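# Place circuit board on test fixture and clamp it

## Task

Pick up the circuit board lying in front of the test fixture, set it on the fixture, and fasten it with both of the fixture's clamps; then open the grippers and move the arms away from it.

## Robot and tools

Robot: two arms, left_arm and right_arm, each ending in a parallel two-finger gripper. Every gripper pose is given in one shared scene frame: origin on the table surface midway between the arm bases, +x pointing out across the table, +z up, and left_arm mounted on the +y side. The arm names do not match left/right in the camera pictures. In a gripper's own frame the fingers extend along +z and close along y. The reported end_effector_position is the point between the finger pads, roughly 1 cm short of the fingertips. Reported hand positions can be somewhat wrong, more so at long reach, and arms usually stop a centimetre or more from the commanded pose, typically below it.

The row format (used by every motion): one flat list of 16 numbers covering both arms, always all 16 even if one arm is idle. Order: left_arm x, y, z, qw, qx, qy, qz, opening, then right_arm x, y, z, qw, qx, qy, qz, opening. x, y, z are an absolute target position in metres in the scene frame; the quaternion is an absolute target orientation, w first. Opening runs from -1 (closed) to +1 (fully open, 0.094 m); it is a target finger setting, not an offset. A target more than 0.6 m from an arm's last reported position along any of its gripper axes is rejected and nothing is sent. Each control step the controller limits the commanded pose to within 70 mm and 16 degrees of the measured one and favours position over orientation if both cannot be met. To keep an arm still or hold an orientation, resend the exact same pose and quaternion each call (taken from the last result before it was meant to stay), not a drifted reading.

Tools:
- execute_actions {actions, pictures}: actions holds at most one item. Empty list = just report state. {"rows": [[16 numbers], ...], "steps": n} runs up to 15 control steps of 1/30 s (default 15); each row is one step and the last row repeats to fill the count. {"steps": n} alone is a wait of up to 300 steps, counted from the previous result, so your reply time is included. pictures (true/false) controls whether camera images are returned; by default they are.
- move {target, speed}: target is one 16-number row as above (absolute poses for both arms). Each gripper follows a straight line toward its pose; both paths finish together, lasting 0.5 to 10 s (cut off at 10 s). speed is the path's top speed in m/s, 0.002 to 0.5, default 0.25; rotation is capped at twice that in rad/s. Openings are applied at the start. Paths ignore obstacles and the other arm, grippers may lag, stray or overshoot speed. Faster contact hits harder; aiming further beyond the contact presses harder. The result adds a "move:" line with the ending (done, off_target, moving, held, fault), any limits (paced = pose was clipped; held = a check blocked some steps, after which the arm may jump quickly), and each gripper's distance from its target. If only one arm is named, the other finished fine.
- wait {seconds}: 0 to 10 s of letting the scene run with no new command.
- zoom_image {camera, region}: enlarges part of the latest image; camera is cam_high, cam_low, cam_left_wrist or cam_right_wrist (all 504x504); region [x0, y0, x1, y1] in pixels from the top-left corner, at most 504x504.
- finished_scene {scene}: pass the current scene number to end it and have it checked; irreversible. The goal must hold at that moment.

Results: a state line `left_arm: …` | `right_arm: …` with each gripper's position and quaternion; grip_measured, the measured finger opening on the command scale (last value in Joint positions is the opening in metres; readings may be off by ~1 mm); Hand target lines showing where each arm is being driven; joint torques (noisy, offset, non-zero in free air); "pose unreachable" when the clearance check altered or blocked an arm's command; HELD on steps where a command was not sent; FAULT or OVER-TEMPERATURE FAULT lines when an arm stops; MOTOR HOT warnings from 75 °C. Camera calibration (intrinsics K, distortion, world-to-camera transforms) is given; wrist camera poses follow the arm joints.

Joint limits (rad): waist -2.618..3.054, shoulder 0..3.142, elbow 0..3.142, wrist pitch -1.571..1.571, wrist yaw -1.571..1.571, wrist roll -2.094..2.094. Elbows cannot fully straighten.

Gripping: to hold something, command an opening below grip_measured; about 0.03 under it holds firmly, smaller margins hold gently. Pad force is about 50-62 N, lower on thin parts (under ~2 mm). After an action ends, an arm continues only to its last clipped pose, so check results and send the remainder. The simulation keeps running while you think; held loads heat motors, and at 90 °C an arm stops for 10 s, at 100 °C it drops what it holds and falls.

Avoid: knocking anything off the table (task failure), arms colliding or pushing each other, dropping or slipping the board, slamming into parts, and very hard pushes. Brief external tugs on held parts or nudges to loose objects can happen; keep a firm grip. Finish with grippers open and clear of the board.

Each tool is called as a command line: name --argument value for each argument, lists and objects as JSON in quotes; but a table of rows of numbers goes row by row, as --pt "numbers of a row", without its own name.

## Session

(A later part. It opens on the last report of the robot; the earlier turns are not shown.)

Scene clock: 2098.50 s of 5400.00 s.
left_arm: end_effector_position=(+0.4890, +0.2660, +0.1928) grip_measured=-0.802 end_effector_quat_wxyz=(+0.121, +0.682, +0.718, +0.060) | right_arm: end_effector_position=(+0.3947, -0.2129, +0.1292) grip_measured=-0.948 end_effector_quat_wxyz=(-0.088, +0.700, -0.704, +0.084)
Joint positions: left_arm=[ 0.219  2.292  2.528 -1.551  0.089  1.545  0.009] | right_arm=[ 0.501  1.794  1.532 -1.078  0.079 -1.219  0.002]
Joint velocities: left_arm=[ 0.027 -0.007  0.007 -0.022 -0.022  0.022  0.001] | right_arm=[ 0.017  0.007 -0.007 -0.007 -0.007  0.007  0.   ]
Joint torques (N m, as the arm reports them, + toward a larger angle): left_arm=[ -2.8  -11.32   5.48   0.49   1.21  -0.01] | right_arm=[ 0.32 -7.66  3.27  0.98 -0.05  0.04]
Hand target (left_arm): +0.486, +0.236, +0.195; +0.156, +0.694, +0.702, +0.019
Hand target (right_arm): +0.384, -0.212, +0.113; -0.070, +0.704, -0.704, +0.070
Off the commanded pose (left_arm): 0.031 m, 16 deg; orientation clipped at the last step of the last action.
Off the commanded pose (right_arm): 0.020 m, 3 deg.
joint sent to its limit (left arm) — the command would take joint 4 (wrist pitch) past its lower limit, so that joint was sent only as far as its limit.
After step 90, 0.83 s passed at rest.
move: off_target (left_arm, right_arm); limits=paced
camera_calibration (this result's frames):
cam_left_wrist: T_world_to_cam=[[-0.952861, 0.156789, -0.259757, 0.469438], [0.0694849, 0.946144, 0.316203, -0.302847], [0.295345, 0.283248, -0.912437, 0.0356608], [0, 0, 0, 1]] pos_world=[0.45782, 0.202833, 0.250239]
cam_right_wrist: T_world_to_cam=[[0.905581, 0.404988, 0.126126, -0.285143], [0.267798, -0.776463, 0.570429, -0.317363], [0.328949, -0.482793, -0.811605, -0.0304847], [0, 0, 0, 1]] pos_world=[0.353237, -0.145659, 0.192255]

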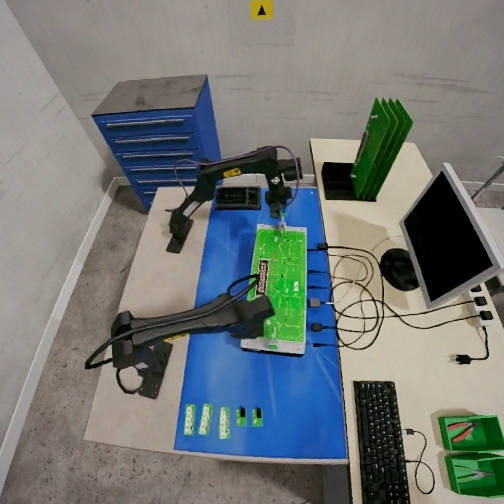

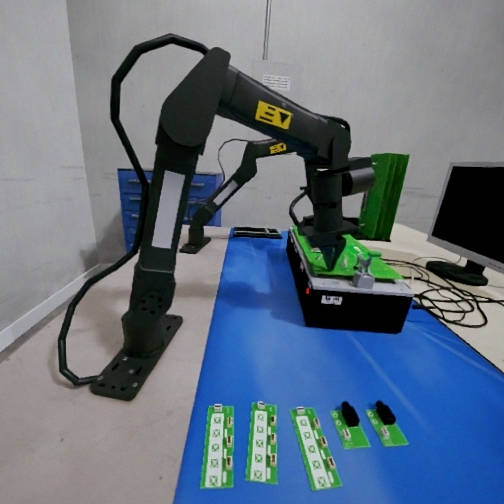

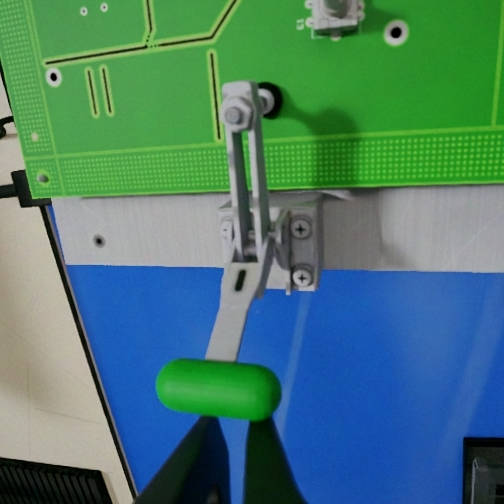

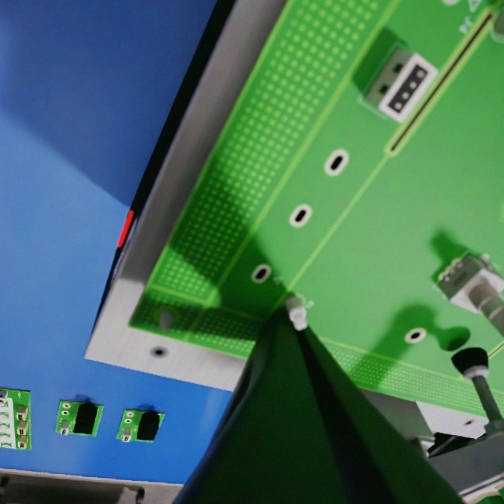

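move --target '[0.487,0.235,0.195,0.07,0.70,0.70,-0.07,-0.8,0.40,-0.23,0.21,-0.07,0.70,-0.70,0.07,-0.6]' --speed 0.1

move --target '[0.487,0.235,0.195,0.07,0.70,0.70,-0.07,-0.8,0.44,-0.39,0.21,0.53,-0.46,0.63,0.33,-0.5]' --speed 0.3

move --target '[0.487,0.235,0.195,0.07,0.70,0.70,-0.07,-0.8,0.458,-0.345,0.165,0.53,-0.46,0.63,0.33,-0.5]' --speed 0.1

move --target '[0.487,0.235,0.195,0.07,0.70,0.70,-0.07,-0.8,0.46,-0.275,0.163,0.53,-0.46,0.63,0.33,-0.5]' --speed 0.05

Scene clock: 2114.43 s of 5400.00 s.
left_arm: end_effector_position=(+0.4890, +0.2664, +0.1929) grip_measured=-0.802 end_effector_quat_wxyz=(+0.122, +0.682, +0.719, +0.059) | right_arm: end_effector_position=(+0.3982, -0.2295, +0.2059) grip_measured=-0.602 end_effector_quat_wxyz=(-0.066, +0.704, -0.703, +0.075)
Joint positions: left_arm=[ 0.22   2.292  2.528 -1.551  0.091  1.545  0.009] | right_arm=[ 0.454  1.88   1.961 -1.464  0.073 -1.27   0.019]
Joint velocities: left_arm=[ 0.017 -0.007 -0.002  0.022 -0.007  0.007 -0.001] | right_arm=[ 0.027 -0.002  0.002 -0.037  0.022  0.022  0.   ]
Joint torques (N m, as the arm reports them, + toward a larger angle): left_arm=[ -2.5  -11.43   5.57   0.51   1.18  -0.01] | right_arm=[-0.68 -7.6   8.84  0.67 -0.1  -0.06]
Hand target (left_arm): +0.486, +0.236, +0.195; +0.156, +0.694, +0.703, +0.018
Hand target (right_arm): +0.401, -0.230, +0.210; -0.070, +0.704, -0.703, +0.071
Off the commanded pose (left_arm): 0.031 m, 16 deg; orientation clipped at the last step of the last action.
Off the commanded pose (right_arm): 0.004 m, 1 deg.
joint sent to its limit (left arm) — the command would take joint 4 (wrist pitch) past its lower limit, so that joint was sent only as far as its limit.
After step 90, 10.93 s passed at rest.
move: off_target (left_arm); limits=paced
camera_calibration (this result's frames):
cam_left_wrist: T_world_to_cam=[[-0.953005, 0.155317, -0.26011, 0.469915], [0.0684766, 0.946797, 0.314462, -0.302576], [0.295113, 0.281873, -0.912938, 0.0361518], [0, 0, 0, 1]] pos_world=[0.457882, 0.203302, 0.250383]
cam_right_wrist: T_world_to_cam=[[0.908015, 0.411542, 0.0783741, -0.280932], [0.296599, -0.763626, 0.573501, -0.384157], [0.295868, -0.497502, -0.815447, 0.0331571], [0, 0, 0, 1]] pos_world=[0.359221, -0.161242, 0.26937]

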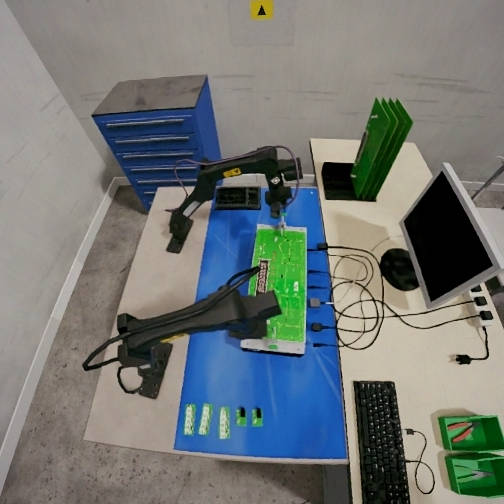

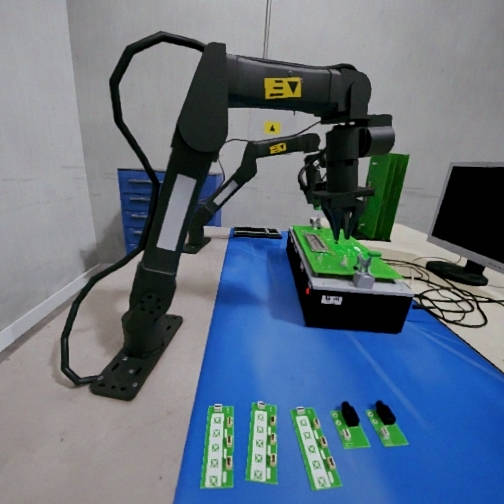

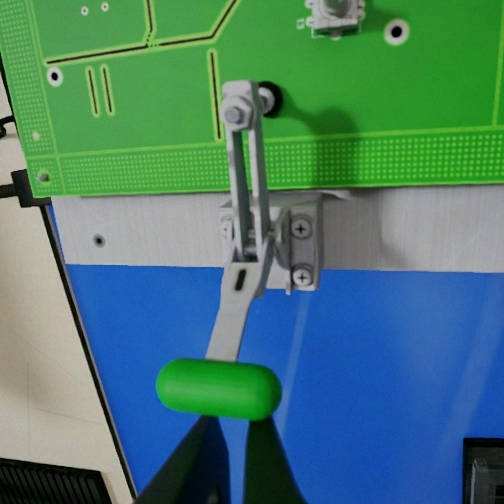

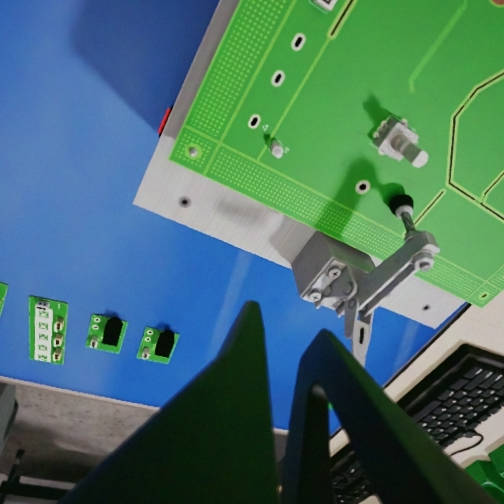

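Scene clock: 2117.27 s of 5400.00 s.
left_arm: end_effector_position=(+0.4890, +0.2664, +0.1929) grip_measured=-0.802 end_effector_quat_wxyz=(+0.123, +0.682, +0.719, +0.058) | right_arm: end_effector_position=(+0.4352, -0.3893, +0.2079) grip_measured=-0.502 end_effector_quat_wxyz=(+0.527, -0.450, +0.661, +0.287)
Joint positions: left_arm=[ 0.221  2.292  2.528 -1.551  0.094  1.545  0.009] | right_arm=[-0.416  2.122  1.807 -1.549 -1.275 -1.976  0.023]
Joint velocities: left_arm=[-0.017  0.002 -0.007 -0.007 -0.022 -0.051  0.   ] | right_arm=[-0.007  0.007 -0.017 -0.051 -0.051 -0.051 -0.001]
Joint torques (N m, as the arm reports them, + toward a larger angle): left_arm=[ -2.61 -11.27   5.63   0.51   1.26  -0.08] | right_arm=[-0.14 -9.49  5.28 -0.14 -0.79 -0.04]
Hand target (left_arm): +0.486, +0.236, +0.195; +0.156, +0.694, +0.703, +0.018
Hand target (right_arm): +0.436, -0.389, +0.207; +0.534, -0.436, +0.660, +0.299
Off the commanded pose (left_arm): 0.032 m, 16 deg; orientation clipped at the last step of the last action.
Off the commanded pose (right_arm): 0.005 m, 6 deg.
joint sent to its limit (left arm) — the command would take joint 4 (wrist pitch) past its lower limit, so that joint was sent only as far as its limit.
joint sent to its limit (right arm) — the command would take joint 4 (wrist pitch) past its lower limit, so that joint was sent only as far as its limit.
move: off_target (left_arm, right_arm); limits=paced
camera_calibration (this result's frames):
cam_left_wrist: T_world_to_cam=[[-0.953033, 0.154195, -0.260675, 0.470352], [0.0680896, 0.947746, 0.311676, -0.302126], [0.295112, 0.279288, -0.913732, 0.037034], [0, 0, 0, 1]] pos_world=[0.457904, 0.20347, 0.250613]
cam_right_wrist: T_world_to_cam=[[0.872806, -0.185454, 0.45146, -0.543563], [0.116202, -0.819437, -0.561267, -0.225634], [0.474032, 0.542338, -0.69366, 0.246289], [0, 0, 0, 1]] pos_world=[0.383896, -0.419271, 0.289597]

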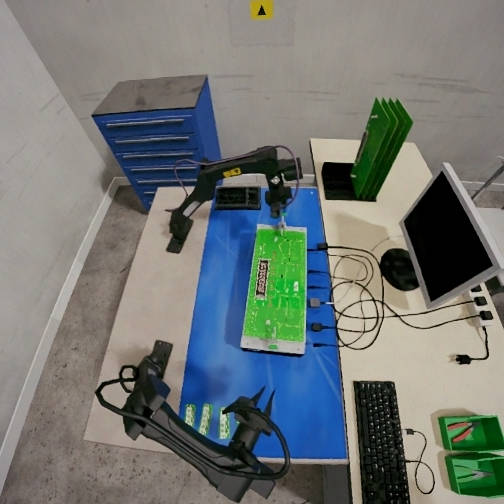

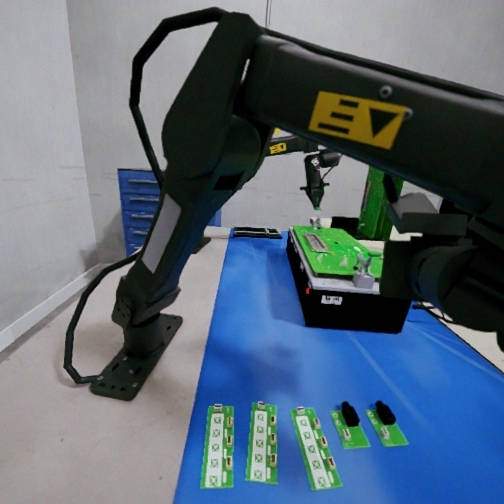

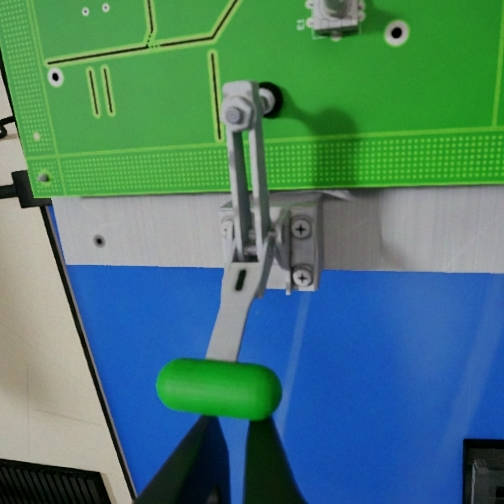

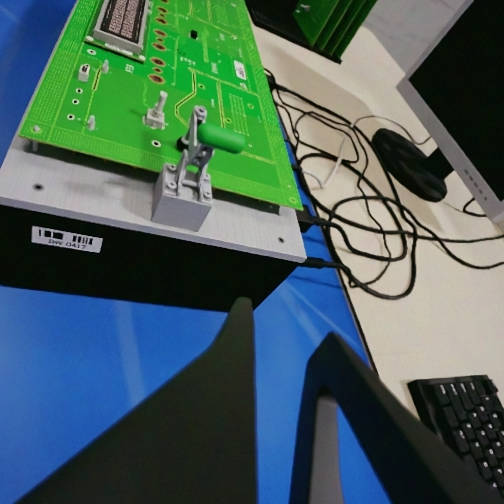

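Scene clock: 2119.03 s of 5400.00 s.
left_arm: end_effector_position=(+0.4890, +0.2664, +0.1929) grip_measured=-0.802 end_effector_quat_wxyz=(+0.124, +0.681, +0.719, +0.057) | right_arm: end_effector_position=(+0.4587, -0.3495, +0.1692) grip_measured=-0.502 end_effector_quat_wxyz=(+0.527, -0.476, +0.630, +0.314)
Joint positions: left_arm=[ 0.223  2.292  2.528 -1.551  0.096  1.545  0.009] | right_arm=[-0.301  2.199  1.756 -1.359 -1.315 -1.919  0.023]
Joint velocities: left_arm=[ 0.007 -0.002  0.002  0.022  0.007 -0.007 -0.001] | right_arm=[ 0.002 -0.002 -0.017  0.051  0.022  0.081 -0.001]
Joint torques (N m, as the arm reports them, + toward a larger angle): left_arm=[ -2.65 -11.14   5.69   0.53   1.19  -0.03] | right_arm=[  0.34 -10.17   4.19   0.15  -0.79   0.06]
Hand target (left_arm): +0.486, +0.236, +0.195; +0.156, +0.694, +0.703, +0.018
Hand target (right_arm): +0.458, -0.345, +0.165; +0.529, -0.462, +0.630, +0.330
Off the commanded pose (left_arm): 0.032 m, 16 deg; orientation clipped at the last step of the last action.
Off the commanded pose (right_arm): 0.006 m, 3 deg.
joint sent to its limit (left arm) — the command would take joint 4 (wrist pitch) past its lower limit, so that joint was sent only as far as its limit.
move: off_target (left_arm, right_arm); limits=paced
camera_calibration (this result's frames):
cam_left_wrist: T_world_to_cam=[[-0.953079, 0.153076, -0.261169, 0.470771], [0.0676144, 0.948579, 0.309235, -0.301732], [0.295076, 0.277067, -0.91442, 0.0377938], [0, 0, 0, 1]] pos_world=[0.457931, 0.203682, 0.250816]
cam_right_wrist: T_world_to_cam=[[0.876134, -0.118647, 0.467238, -0.520056], [0.201711, -0.790083, -0.578863, -0.243445], [0.437837, 0.601409, -0.668286, 0.219655], [0, 0, 0, 1]] pos_world=[0.408572, -0.386147, 0.248861]

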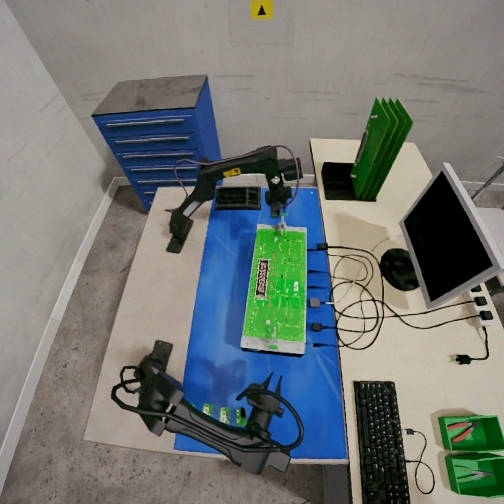

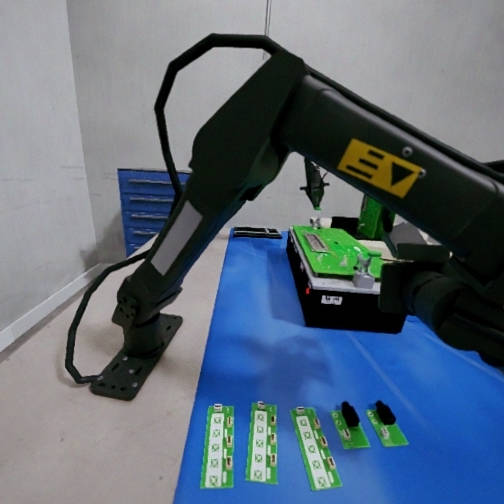

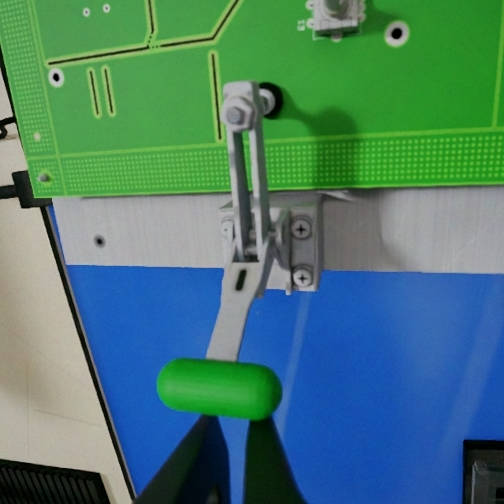

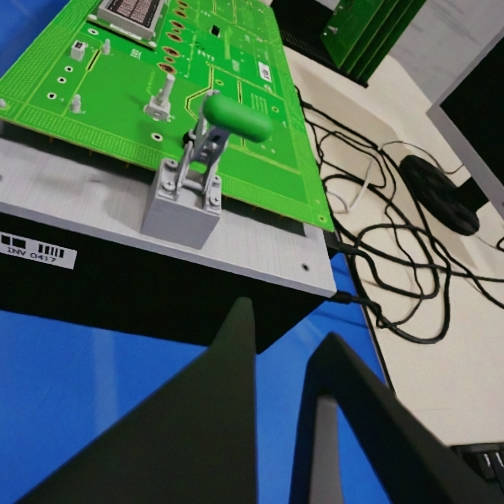

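Scene clock: 2122.33 s of 5400.00 s.
left_arm: end_effector_position=(+0.4890, +0.2666, +0.1930) grip_measured=-0.802 end_effector_quat_wxyz=(+0.125, +0.681, +0.720, +0.056) | right_arm: end_effector_position=(+0.4682, -0.2806, +0.1595) grip_measured=-0.502 end_effector_quat_wxyz=(+0.533, -0.459, +0.634, +0.322)
Joint positions: left_arm=[ 0.224  2.292  2.528 -1.551  0.099  1.545  0.009] | right_arm=[-0.132  1.973  1.324 -0.43  -1.314 -1.148  0.023]
Joint velocities: left_arm=[ 0.012 -0.002  0.012  0.037  0.022  0.066 -0.001] | right_arm=[-0.007 -0.007 -0.012  0.022  0.007 -0.007  0.001]
Joint torques (N m, as the arm reports them, + toward a larger angle): left_arm=[ -3.   -11.15   5.54   0.57   1.1   -0.02] | right_arm=[  0.4  -11.46   4.93   1.04  -0.53   0.1 ]
Hand target (left_arm): +0.486, +0.236, +0.195; +0.157, +0.694, +0.703, +0.018
Hand target (right_arm): +0.463, -0.275, +0.163; +0.532, -0.458, +0.632, +0.327
Off the commanded pose (left_arm): 0.032 m, 16 deg; orientation clipped at the last step of the last action.
Off the commanded pose (right_arm): 0.011 m, 1 deg.
joint sent to its limit (left arm) — the command would take joint 4 (wrist pitch) past its lower limit, so that joint was sent only as far as its limit.
move: off_target (left_arm, right_arm); limits=paced
camera_calibration (this result's frames):
cam_left_wrist: T_world_to_cam=[[-0.953162, 0.151587, -0.261733, 0.471304], [0.066863, 0.949538, 0.306444, -0.301281], [0.294978, 0.27459, -0.915198, 0.0386442], [0, 0, 0, 1]] pos_world=[0.457975, 0.204022, 0.251049]
cam_right_wrist: T_world_to_cam=[[0.88008, -0.151597, 0.449976, -0.523951], [0.176544, -0.775255, -0.606475, -0.176188], [0.440785, 0.613187, -0.655523, 0.167523], [0, 0, 0, 1]] pos_world=[0.418382, -0.318743, 0.238727]

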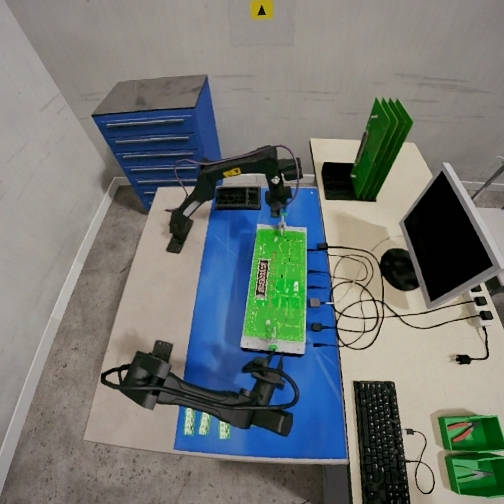

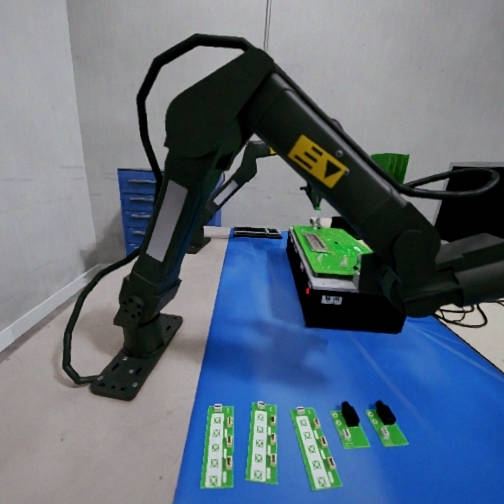

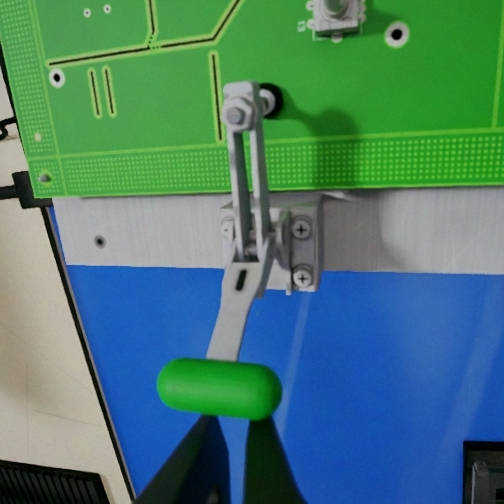

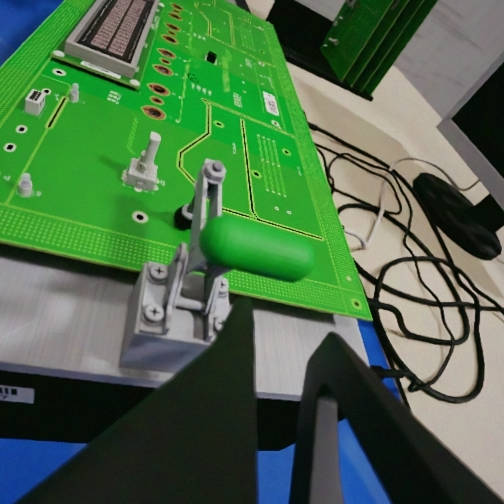

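move --target '[0.487,0.235,0.195,0.07,0.70,0.70,-0.07,-0.8,0.447,-0.265,0.168,0.53,-0.46,0.63,0.33,-0.5]' --speed 0.04

move --target '[0.487,0.215,0.195,0.07,0.70,0.70,-0.07,-0.8,0.447,-0.20,0.20,0.53,-0.46,0.63,0.33,-0.5]' --speed 0.03

Scene clock: 2129.80 s of 5400.00 s.
left_arm: end_effector_position=(+0.4890, +0.2666, +0.1930) grip_measured=-0.802 end_effector_quat_wxyz=(+0.125, +0.681, +0.720, +0.056) | right_arm: end_effector_position=(+0.4540, -0.2707, +0.1653) grip_measured=-0.502 end_effector_quat_wxyz=(+0.533, -0.460, +0.631, +0.325)
Joint positions: left_arm=[ 0.225  2.292  2.528 -1.551  0.102  1.545  0.009] | right_arm=[-0.117  1.908  1.252 -0.395 -1.313 -1.12   0.023]
Joint velocities: left_arm=[ 0.007 -0.002 -0.012  0.066  0.022  0.037 -0.001] | right_arm=[-0.012  0.012  0.007  0.037  0.051  0.022 -0.   ]
Joint torques (N m, as the arm reports them, + toward a larger angle): left_arm=[ -3.05 -11.32   5.6    0.52   1.12  -0.04] | right_arm=[  0.52 -11.01   4.9    1.11  -0.51   0.14]
Hand target (left_arm): +0.486, +0.236, +0.195; +0.157, +0.694, +0.703, +0.017
Hand target (right_arm): +0.447, -0.265, +0.168; +0.530, -0.461, +0.631, +0.330
Off the commanded pose (left_arm): 0.032 m, 16 deg; orientation clipped at the last step of the last action.
Off the commanded pose (right_arm): 0.009 m, 1 deg.
joint sent to its limit (left arm) — the command would take joint 4 (wrist pitch) past its lower limit, so that joint was sent only as far as its limit.
After step 90, 0.70 s passed at rest.
move: off_target (left_arm); limits=paced
camera_calibration (this result's frames):
cam_left_wrist: T_world_to_cam=[[-0.953165, 0.150833, -0.262156, 0.471609], [0.0666609, 0.950225, 0.304349, -0.300936], [0.295014, 0.272619, -0.915776, 0.0393097], [0, 0, 0, 1]] pos_world=[0.457985, 0.204106, 0.251224]
cam_right_wrist: T_world_to_cam=[[0.880849, -0.145907, 0.45035, -0.511471], [0.18297, -0.772456, -0.60814, -0.164305], [0.436608, 0.61808, -0.653721, 0.174458], [0, 0, 0, 1]] pos_world=[0.404422, -0.309375, 0.244468]

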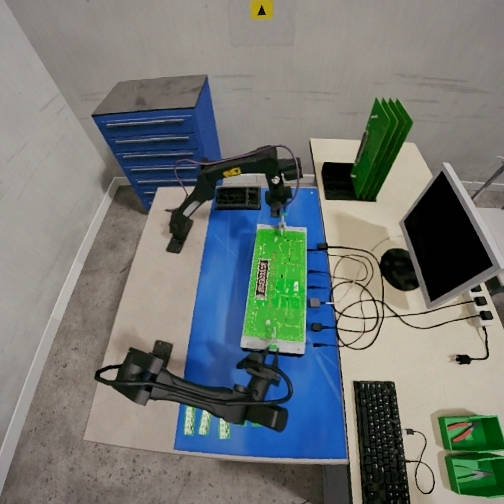

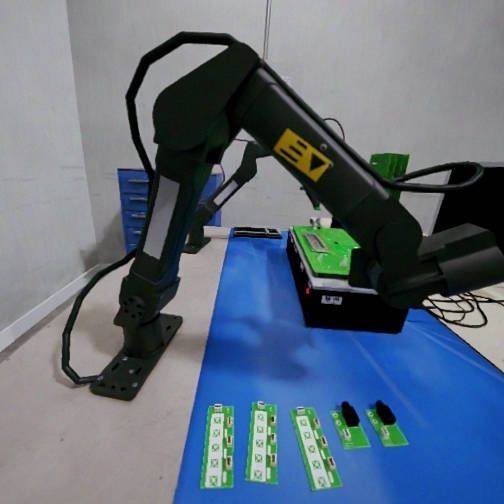

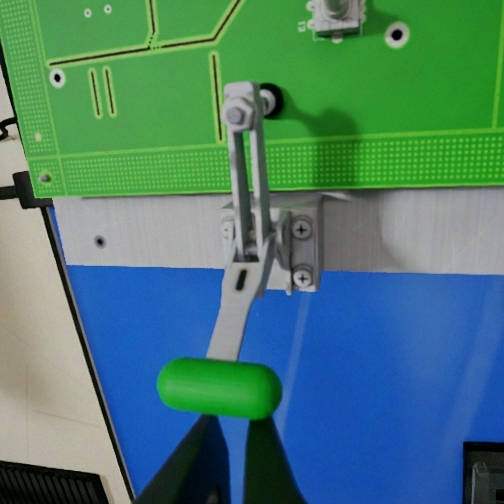

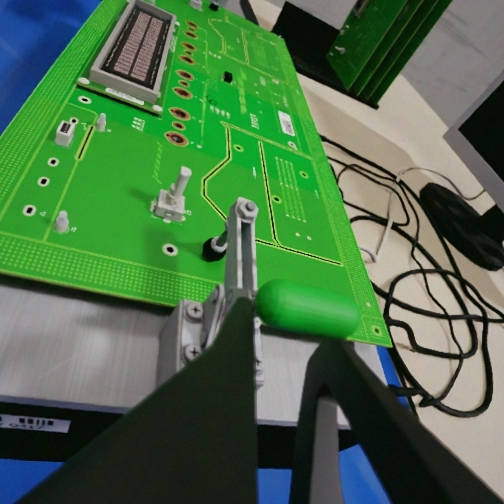

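Scene clock: 2134.77 s of 5400.00 s.
left_arm: end_effector_position=(+0.4888, +0.2632, +0.1941) grip_measured=-0.802 end_effector_quat_wxyz=(+0.107, +0.680, +0.722, +0.076) | right_arm: end_effector_position=(+0.4583, -0.2588, +0.1726) grip_measured=-0.502 end_effector_quat_wxyz=(+0.514, -0.405, +0.698, +0.292)
Joint positions: left_arm=[ 0.195  2.288  2.528 -1.55   0.04   1.519  0.009] | right_arm=[-0.058  1.768  1.113 -0.125 -1.128 -0.739  0.023]
Joint velocities: left_arm=[-0.012  0.002  0.002 -0.066 -0.051 -0.022 -0.   ] | right_arm=[ 0.002  0.007 -0.012 -0.066  0.051  0.022  0.   ]
Joint torques (N m, as the arm reports them, + toward a larger angle): left_arm=[ -4.81 -10.59   6.03   0.55   1.53  -0.19] | right_arm=[ 6.97 -9.98  6.9   2.19 -1.23  0.23]
Hand target (left_arm): +0.486, +0.217, +0.196; +0.151, +0.696, +0.702, +0.022
Hand target (right_arm): +0.444, -0.205, +0.199; +0.528, -0.461, +0.631, +0.332
Off the commanded pose (left_arm): 0.048 m, 18 deg; orientation clipped at the last step of the last action.
Off the commanded pose (right_arm): 0.066 m, 11 deg.
joint sent to its limit (left arm) — the command would take joint 4 (wrist pitch) past its lower limit, so that joint was sent only as far as its limit.
move: off_target (left_arm, right_arm); limits=paced
camera_calibration (this result's frames):
cam_left_wrist: T_world_to_cam=[[-0.954603, 0.154033, -0.254964, 0.470622], [0.0560385, 0.933507, 0.354153, -0.298072], [0.292562, 0.323788, -0.89976, 0.0258797], [0, 0, 0, 1]] pos_world=[0.45839, 0.197381, 0.24884]
cam_right_wrist: T_world_to_cam=[[0.890096, -0.265387, 0.370538, -0.538265], [0.000554594, -0.812357, -0.58316, -0.0825142], [0.455773, 0.519274, -0.722929, 0.147573], [0, 0, 0, 1]] pos_world=[0.411893, -0.28651, 0.258013]

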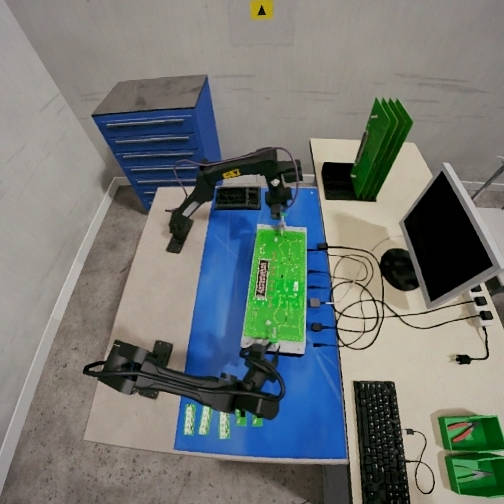

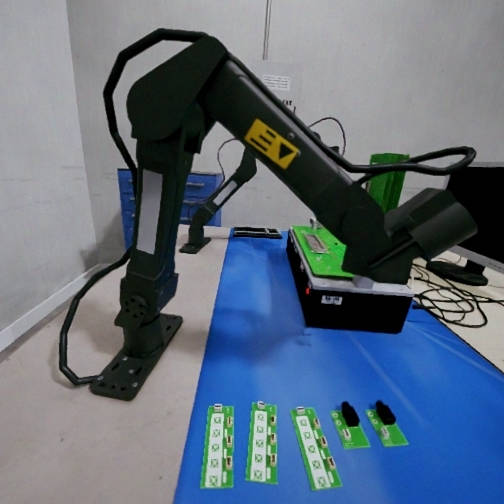

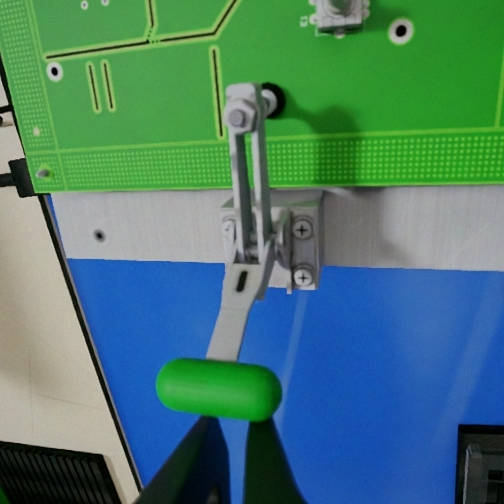

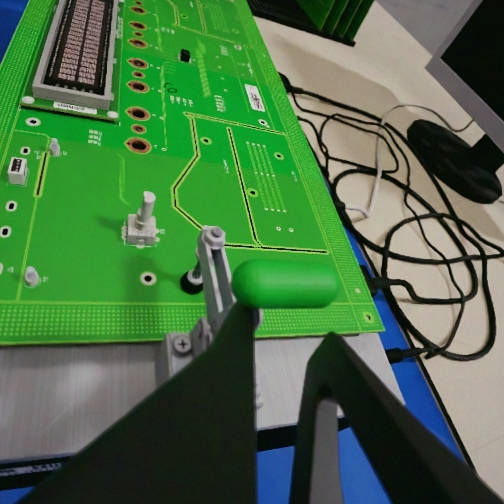

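move --target '[0.487,0.235,0.195,0.07,0.70,0.70,-0.07,-0.8,0.432,-0.30,0.172,0.53,-0.46,0.63,0.33,-0.5]' --speed 0.05

move --target '[0.487,0.235,0.195,0.07,0.70,0.70,-0.07,-0.8,0.432,-0.26,0.175,0.53,-0.46,0.63,0.33,-0.5]' --speed 0.03

Scene clock: 2144.13 s of 5400.00 s.
left_arm: end_effector_position=(+0.4888, +0.2650, +0.1945) grip_measured=-0.802 end_effector_quat_wxyz=(+0.121, +0.683, +0.718, +0.062) | right_arm: end_effector_position=(+0.4261, -0.2951, +0.1638) grip_measured=-0.501 end_effector_quat_wxyz=(+0.518, -0.466, +0.638, +0.328)
Joint positions: left_arm=[ 0.215  2.288  2.528 -1.55   0.084  1.543  0.009] | right_arm=[-0.202  1.931  1.335 -0.868 -1.318 -1.527  0.023]
Joint velocities: left_arm=[-0.022 -0.007 -0.007  0.007 -0.066 -0.022  0.   ] | right_arm=[ 0.022  0.017  0.007 -0.125  0.037 -0.154  0.001]
Joint torques (N m, as the arm reports them, + toward a larger angle): left_arm=[ -2.25 -10.85   5.7    0.57   1.25  -0.03] | right_arm=[-0.57 -7.83  8.57  0.42 -0.84 -0.03]
Hand target (left_arm): +0.486, +0.236, +0.195; +0.155, +0.694, +0.703, +0.019
Hand target (right_arm): +0.430, -0.299, +0.171; +0.528, -0.463, +0.631, +0.331
Off the commanded pose (left_arm): 0.030 m, 17 deg; orientation clipped at the last step of the last action.
Off the commanded pose (right_arm): 0.011 m, 2 deg.
joint sent to its limit (left arm) — the command would take joint 4 (wrist pitch) past its lower limit, so that joint was sent only as far as its limit.
After step 90, 2.83 s passed at rest.
move: off_target (left_arm, right_arm); limits=paced
camera_calibration (this result's frames):
cam_left_wrist: T_world_to_cam=[[-0.951757, 0.158258, -0.262892, 0.469523], [0.0687383, 0.944928, 0.31998, -0.302561], [0.299053, 0.286472, -0.91022, 0.0344483], [0, 0, 0, 1]] pos_world=[0.457368, 0.201724, 0.251603]
cam_right_wrist: T_world_to_cam=[[0.893632, -0.12422, 0.431267, -0.485701], [0.179434, -0.7819, -0.597023, -0.182099], [0.41137, 0.610903, -0.676441, 0.213052], [0, 0, 0, 1]] pos_world=[0.37907, -0.332871, 0.244867]

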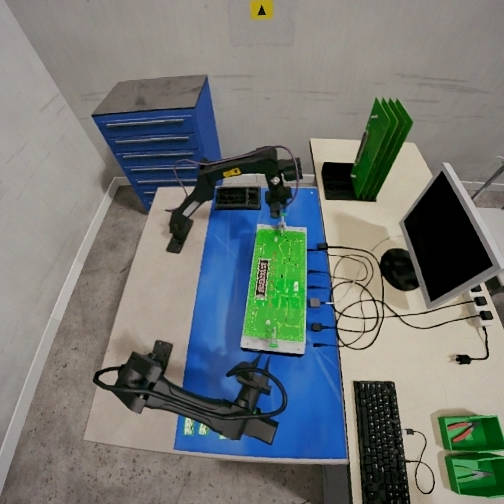

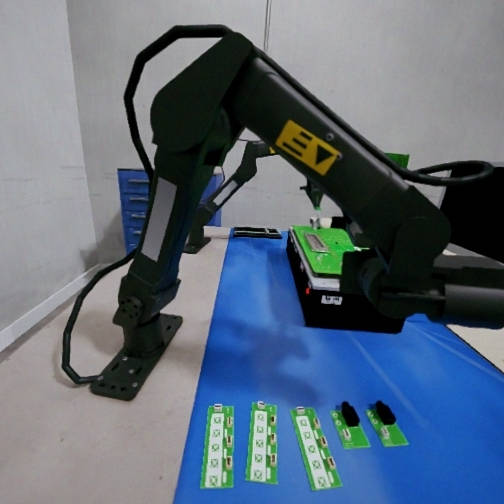

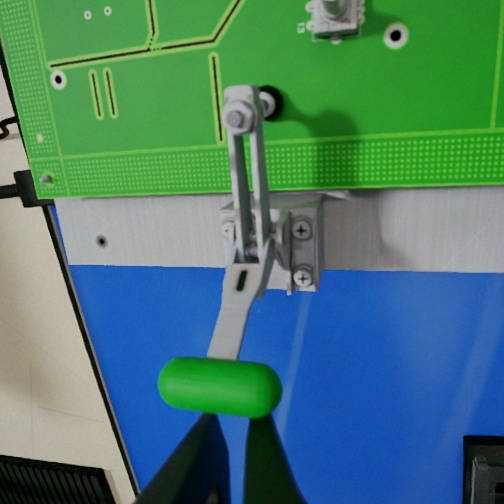

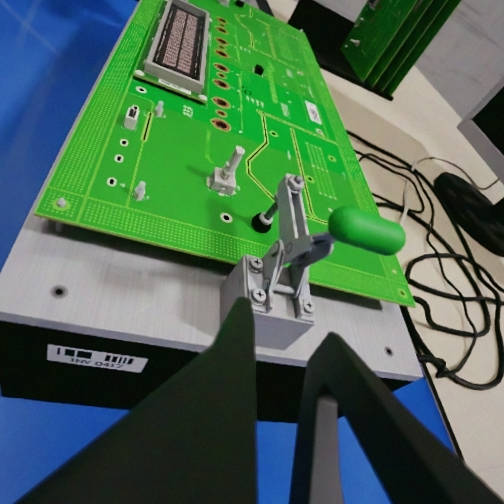

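Scene clock: 2149.17 s of 5400.00 s.
left_arm: end_effector_position=(+0.4888, +0.2658, +0.1945) grip_measured=-0.802 end_effector_quat_wxyz=(+0.121, +0.683, +0.718, +0.063) | right_arm: end_effector_position=(+0.4399, -0.2668, +0.1706) grip_measured=-0.501 end_effector_quat_wxyz=(+0.532, -0.457, +0.635, +0.324)
Joint positions: left_arm=[ 0.217  2.288  2.528 -1.55   0.084  1.545  0.009] | right_arm=[-0.116  1.841  1.184 -0.374 -1.306 -1.092  0.023]
Joint velocities: left_arm=[ 0.002 -0.012  0.002 -0.051  0.007  0.066 -0.   ] | right_arm=[ 0.032 -0.017 -0.007  0.037 -0.037  0.022 -0.   ]
Joint torques (N m, as the arm reports them, + toward a larger angle): left_arm=[ -2.41 -11.04   5.75   0.56   1.27  -0.03] | right_arm=[  0.71 -10.64   4.84   1.13  -0.56   0.1 ]
Hand target (left_arm): +0.486, +0.236, +0.195; +0.155, +0.694, +0.703, +0.019
Hand target (right_arm): +0.434, -0.260, +0.175; +0.532, -0.459, +0.631, +0.329
Off the commanded pose (left_arm): 0.031 m, 17 deg; orientation clipped at the last step of the last action.
Off the commanded pose (right_arm): 0.011 m, 1 deg.
joint sent to its limit (left arm) — the command would take joint 4 (wrist pitch) past its lower limit, so that joint was sent only as far as its limit.
move: off_target (left_arm, right_arm); limits=paced
camera_calibration (this result's frames):
cam_left_wrist: T_world_to_cam=[[-0.95167, 0.158683, -0.262951, 0.469259], [0.0689855, 0.944748, 0.320457, -0.30342], [0.299274, 0.286829, -0.910035, 0.0340003], [0, 0, 0, 1]] pos_world=[0.457336, 0.202439, 0.251567]
cam_right_wrist: T_world_to_cam=[[0.882589, -0.153074, 0.444528, -0.50254], [0.172356, -0.774336, -0.608849, -0.151166], [0.437413, 0.613981, -0.657037, 0.180785], [0, 0, 0, 1]] pos_world=[0.390513, -0.304978, 0.250138]

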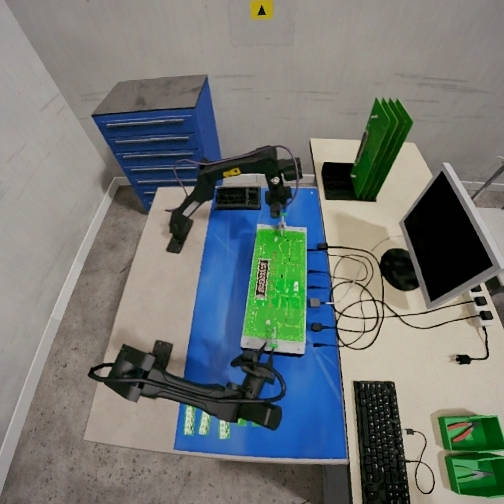

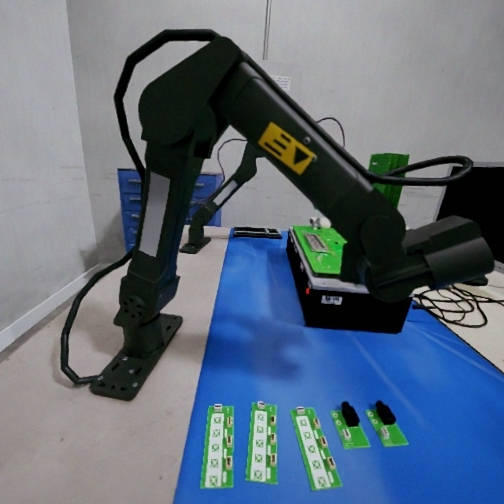

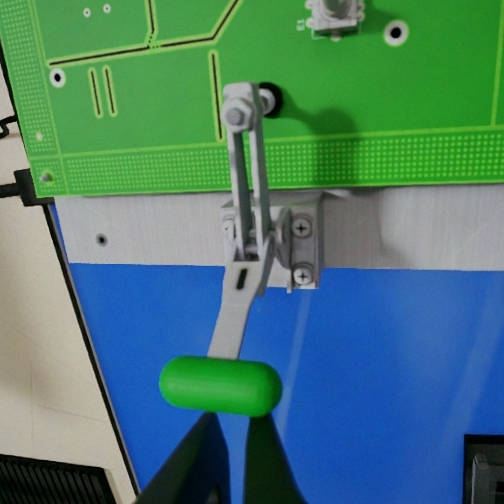

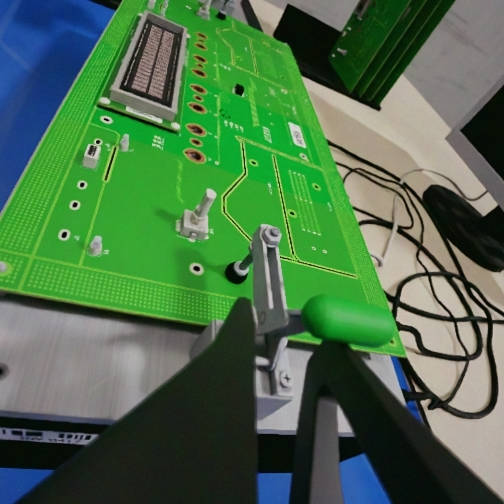

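move --target '[0.487,0.215,0.195,0.07,0.70,0.70,-0.07,-0.8,0.438,-0.20,0.195,0.53,-0.46,0.63,0.33,-0.5]' --speed 0.03

Scene clock: 2165.63 s of 5400.00 s.
left_arm: end_effector_position=(+0.4888, +0.2652, +0.1940) grip_measured=-0.802 end_effector_quat_wxyz=(+0.105, +0.679, +0.722, +0.079) | right_arm: end_effector_position=(+0.4547, -0.2323, +0.1613) grip_measured=-0.501 end_effector_quat_wxyz=(+0.506, -0.417, +0.692, +0.302)
Joint positions: left_arm=[ 0.196  2.288  2.528 -1.55   0.032  1.519  0.009] | right_arm=[ 0.009  1.778  1.072 -0.044 -1.105 -0.697  0.023]
Joint velocities: left_arm=[ 0.012  0.002 -0.012  0.037 -0.022  0.007 -0.001] | right_arm=[-0.002 -0.002 -0.002  0.022  0.007  0.007 -0.001]
Joint torques (N m, as the arm reports them, + toward a larger angle): left_arm=[ -5.04 -10.84   5.96   0.53   1.52  -0.19] | right_arm=[  3.12 -11.95   6.65   1.91  -1.34  -0.04]
Hand target (left_arm): +0.485, +0.217, +0.196; +0.150, +0.696, +0.702, +0.023
Hand target (right_arm): +0.439, -0.202, +0.194; +0.530, -0.461, +0.631, +0.330
Off the commanded pose (left_arm): 0.050 m, 18 deg; orientation clipped at the last step of the last action.
Off the commanded pose (right_arm): 0.050 m, 10 deg.
joint sent to its limit (left arm) — the command would take joint 4 (wrist pitch) past its lower limit, so that joint was sent only as far as its limit.
After step 90, 8.43 s passed at rest.
move: off_target (left_arm, right_arm); limits=paced
camera_calibration (this result's frames):
cam_left_wrist: T_world_to_cam=[[-0.955122, 0.152939, -0.253678, 0.470592], [0.0530856, 0.930913, 0.361363, -0.299167], [0.291419, 0.331679, -0.897254, 0.0231764], [0, 0, 0, 1]] pos_world=[0.4586, 0.19884, 0.248282]
cam_right_wrist: T_world_to_cam=[[0.902362, -0.231162, 0.363739, -0.520355], [0.0266692, -0.812417, -0.582466, -0.0796197], [0.430152, 0.535296, -0.72693, 0.143273], [0, 0, 0, 1]] pos_world=[0.410043, -0.261664, 0.247047]

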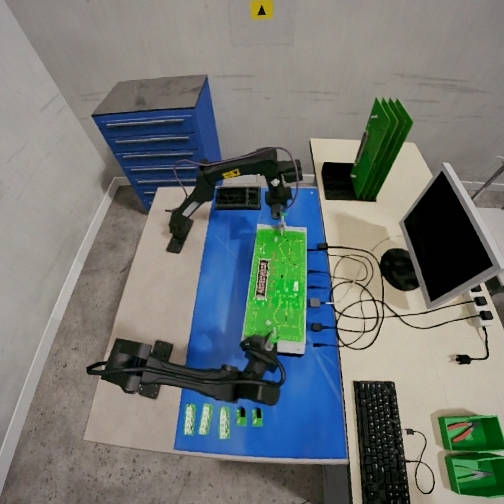

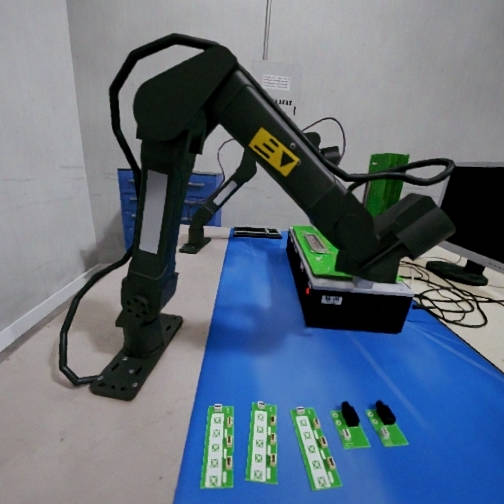

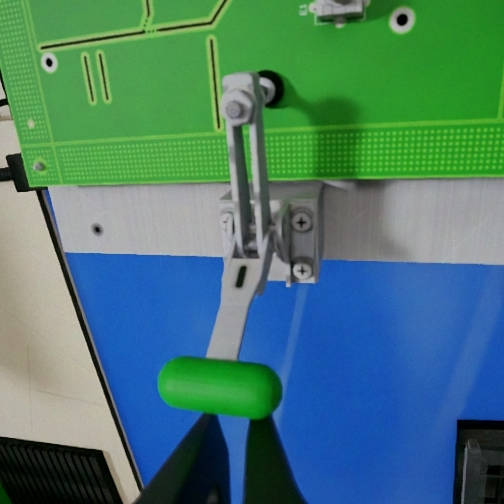

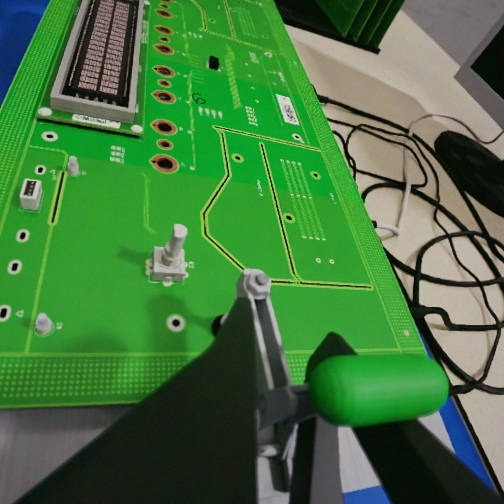

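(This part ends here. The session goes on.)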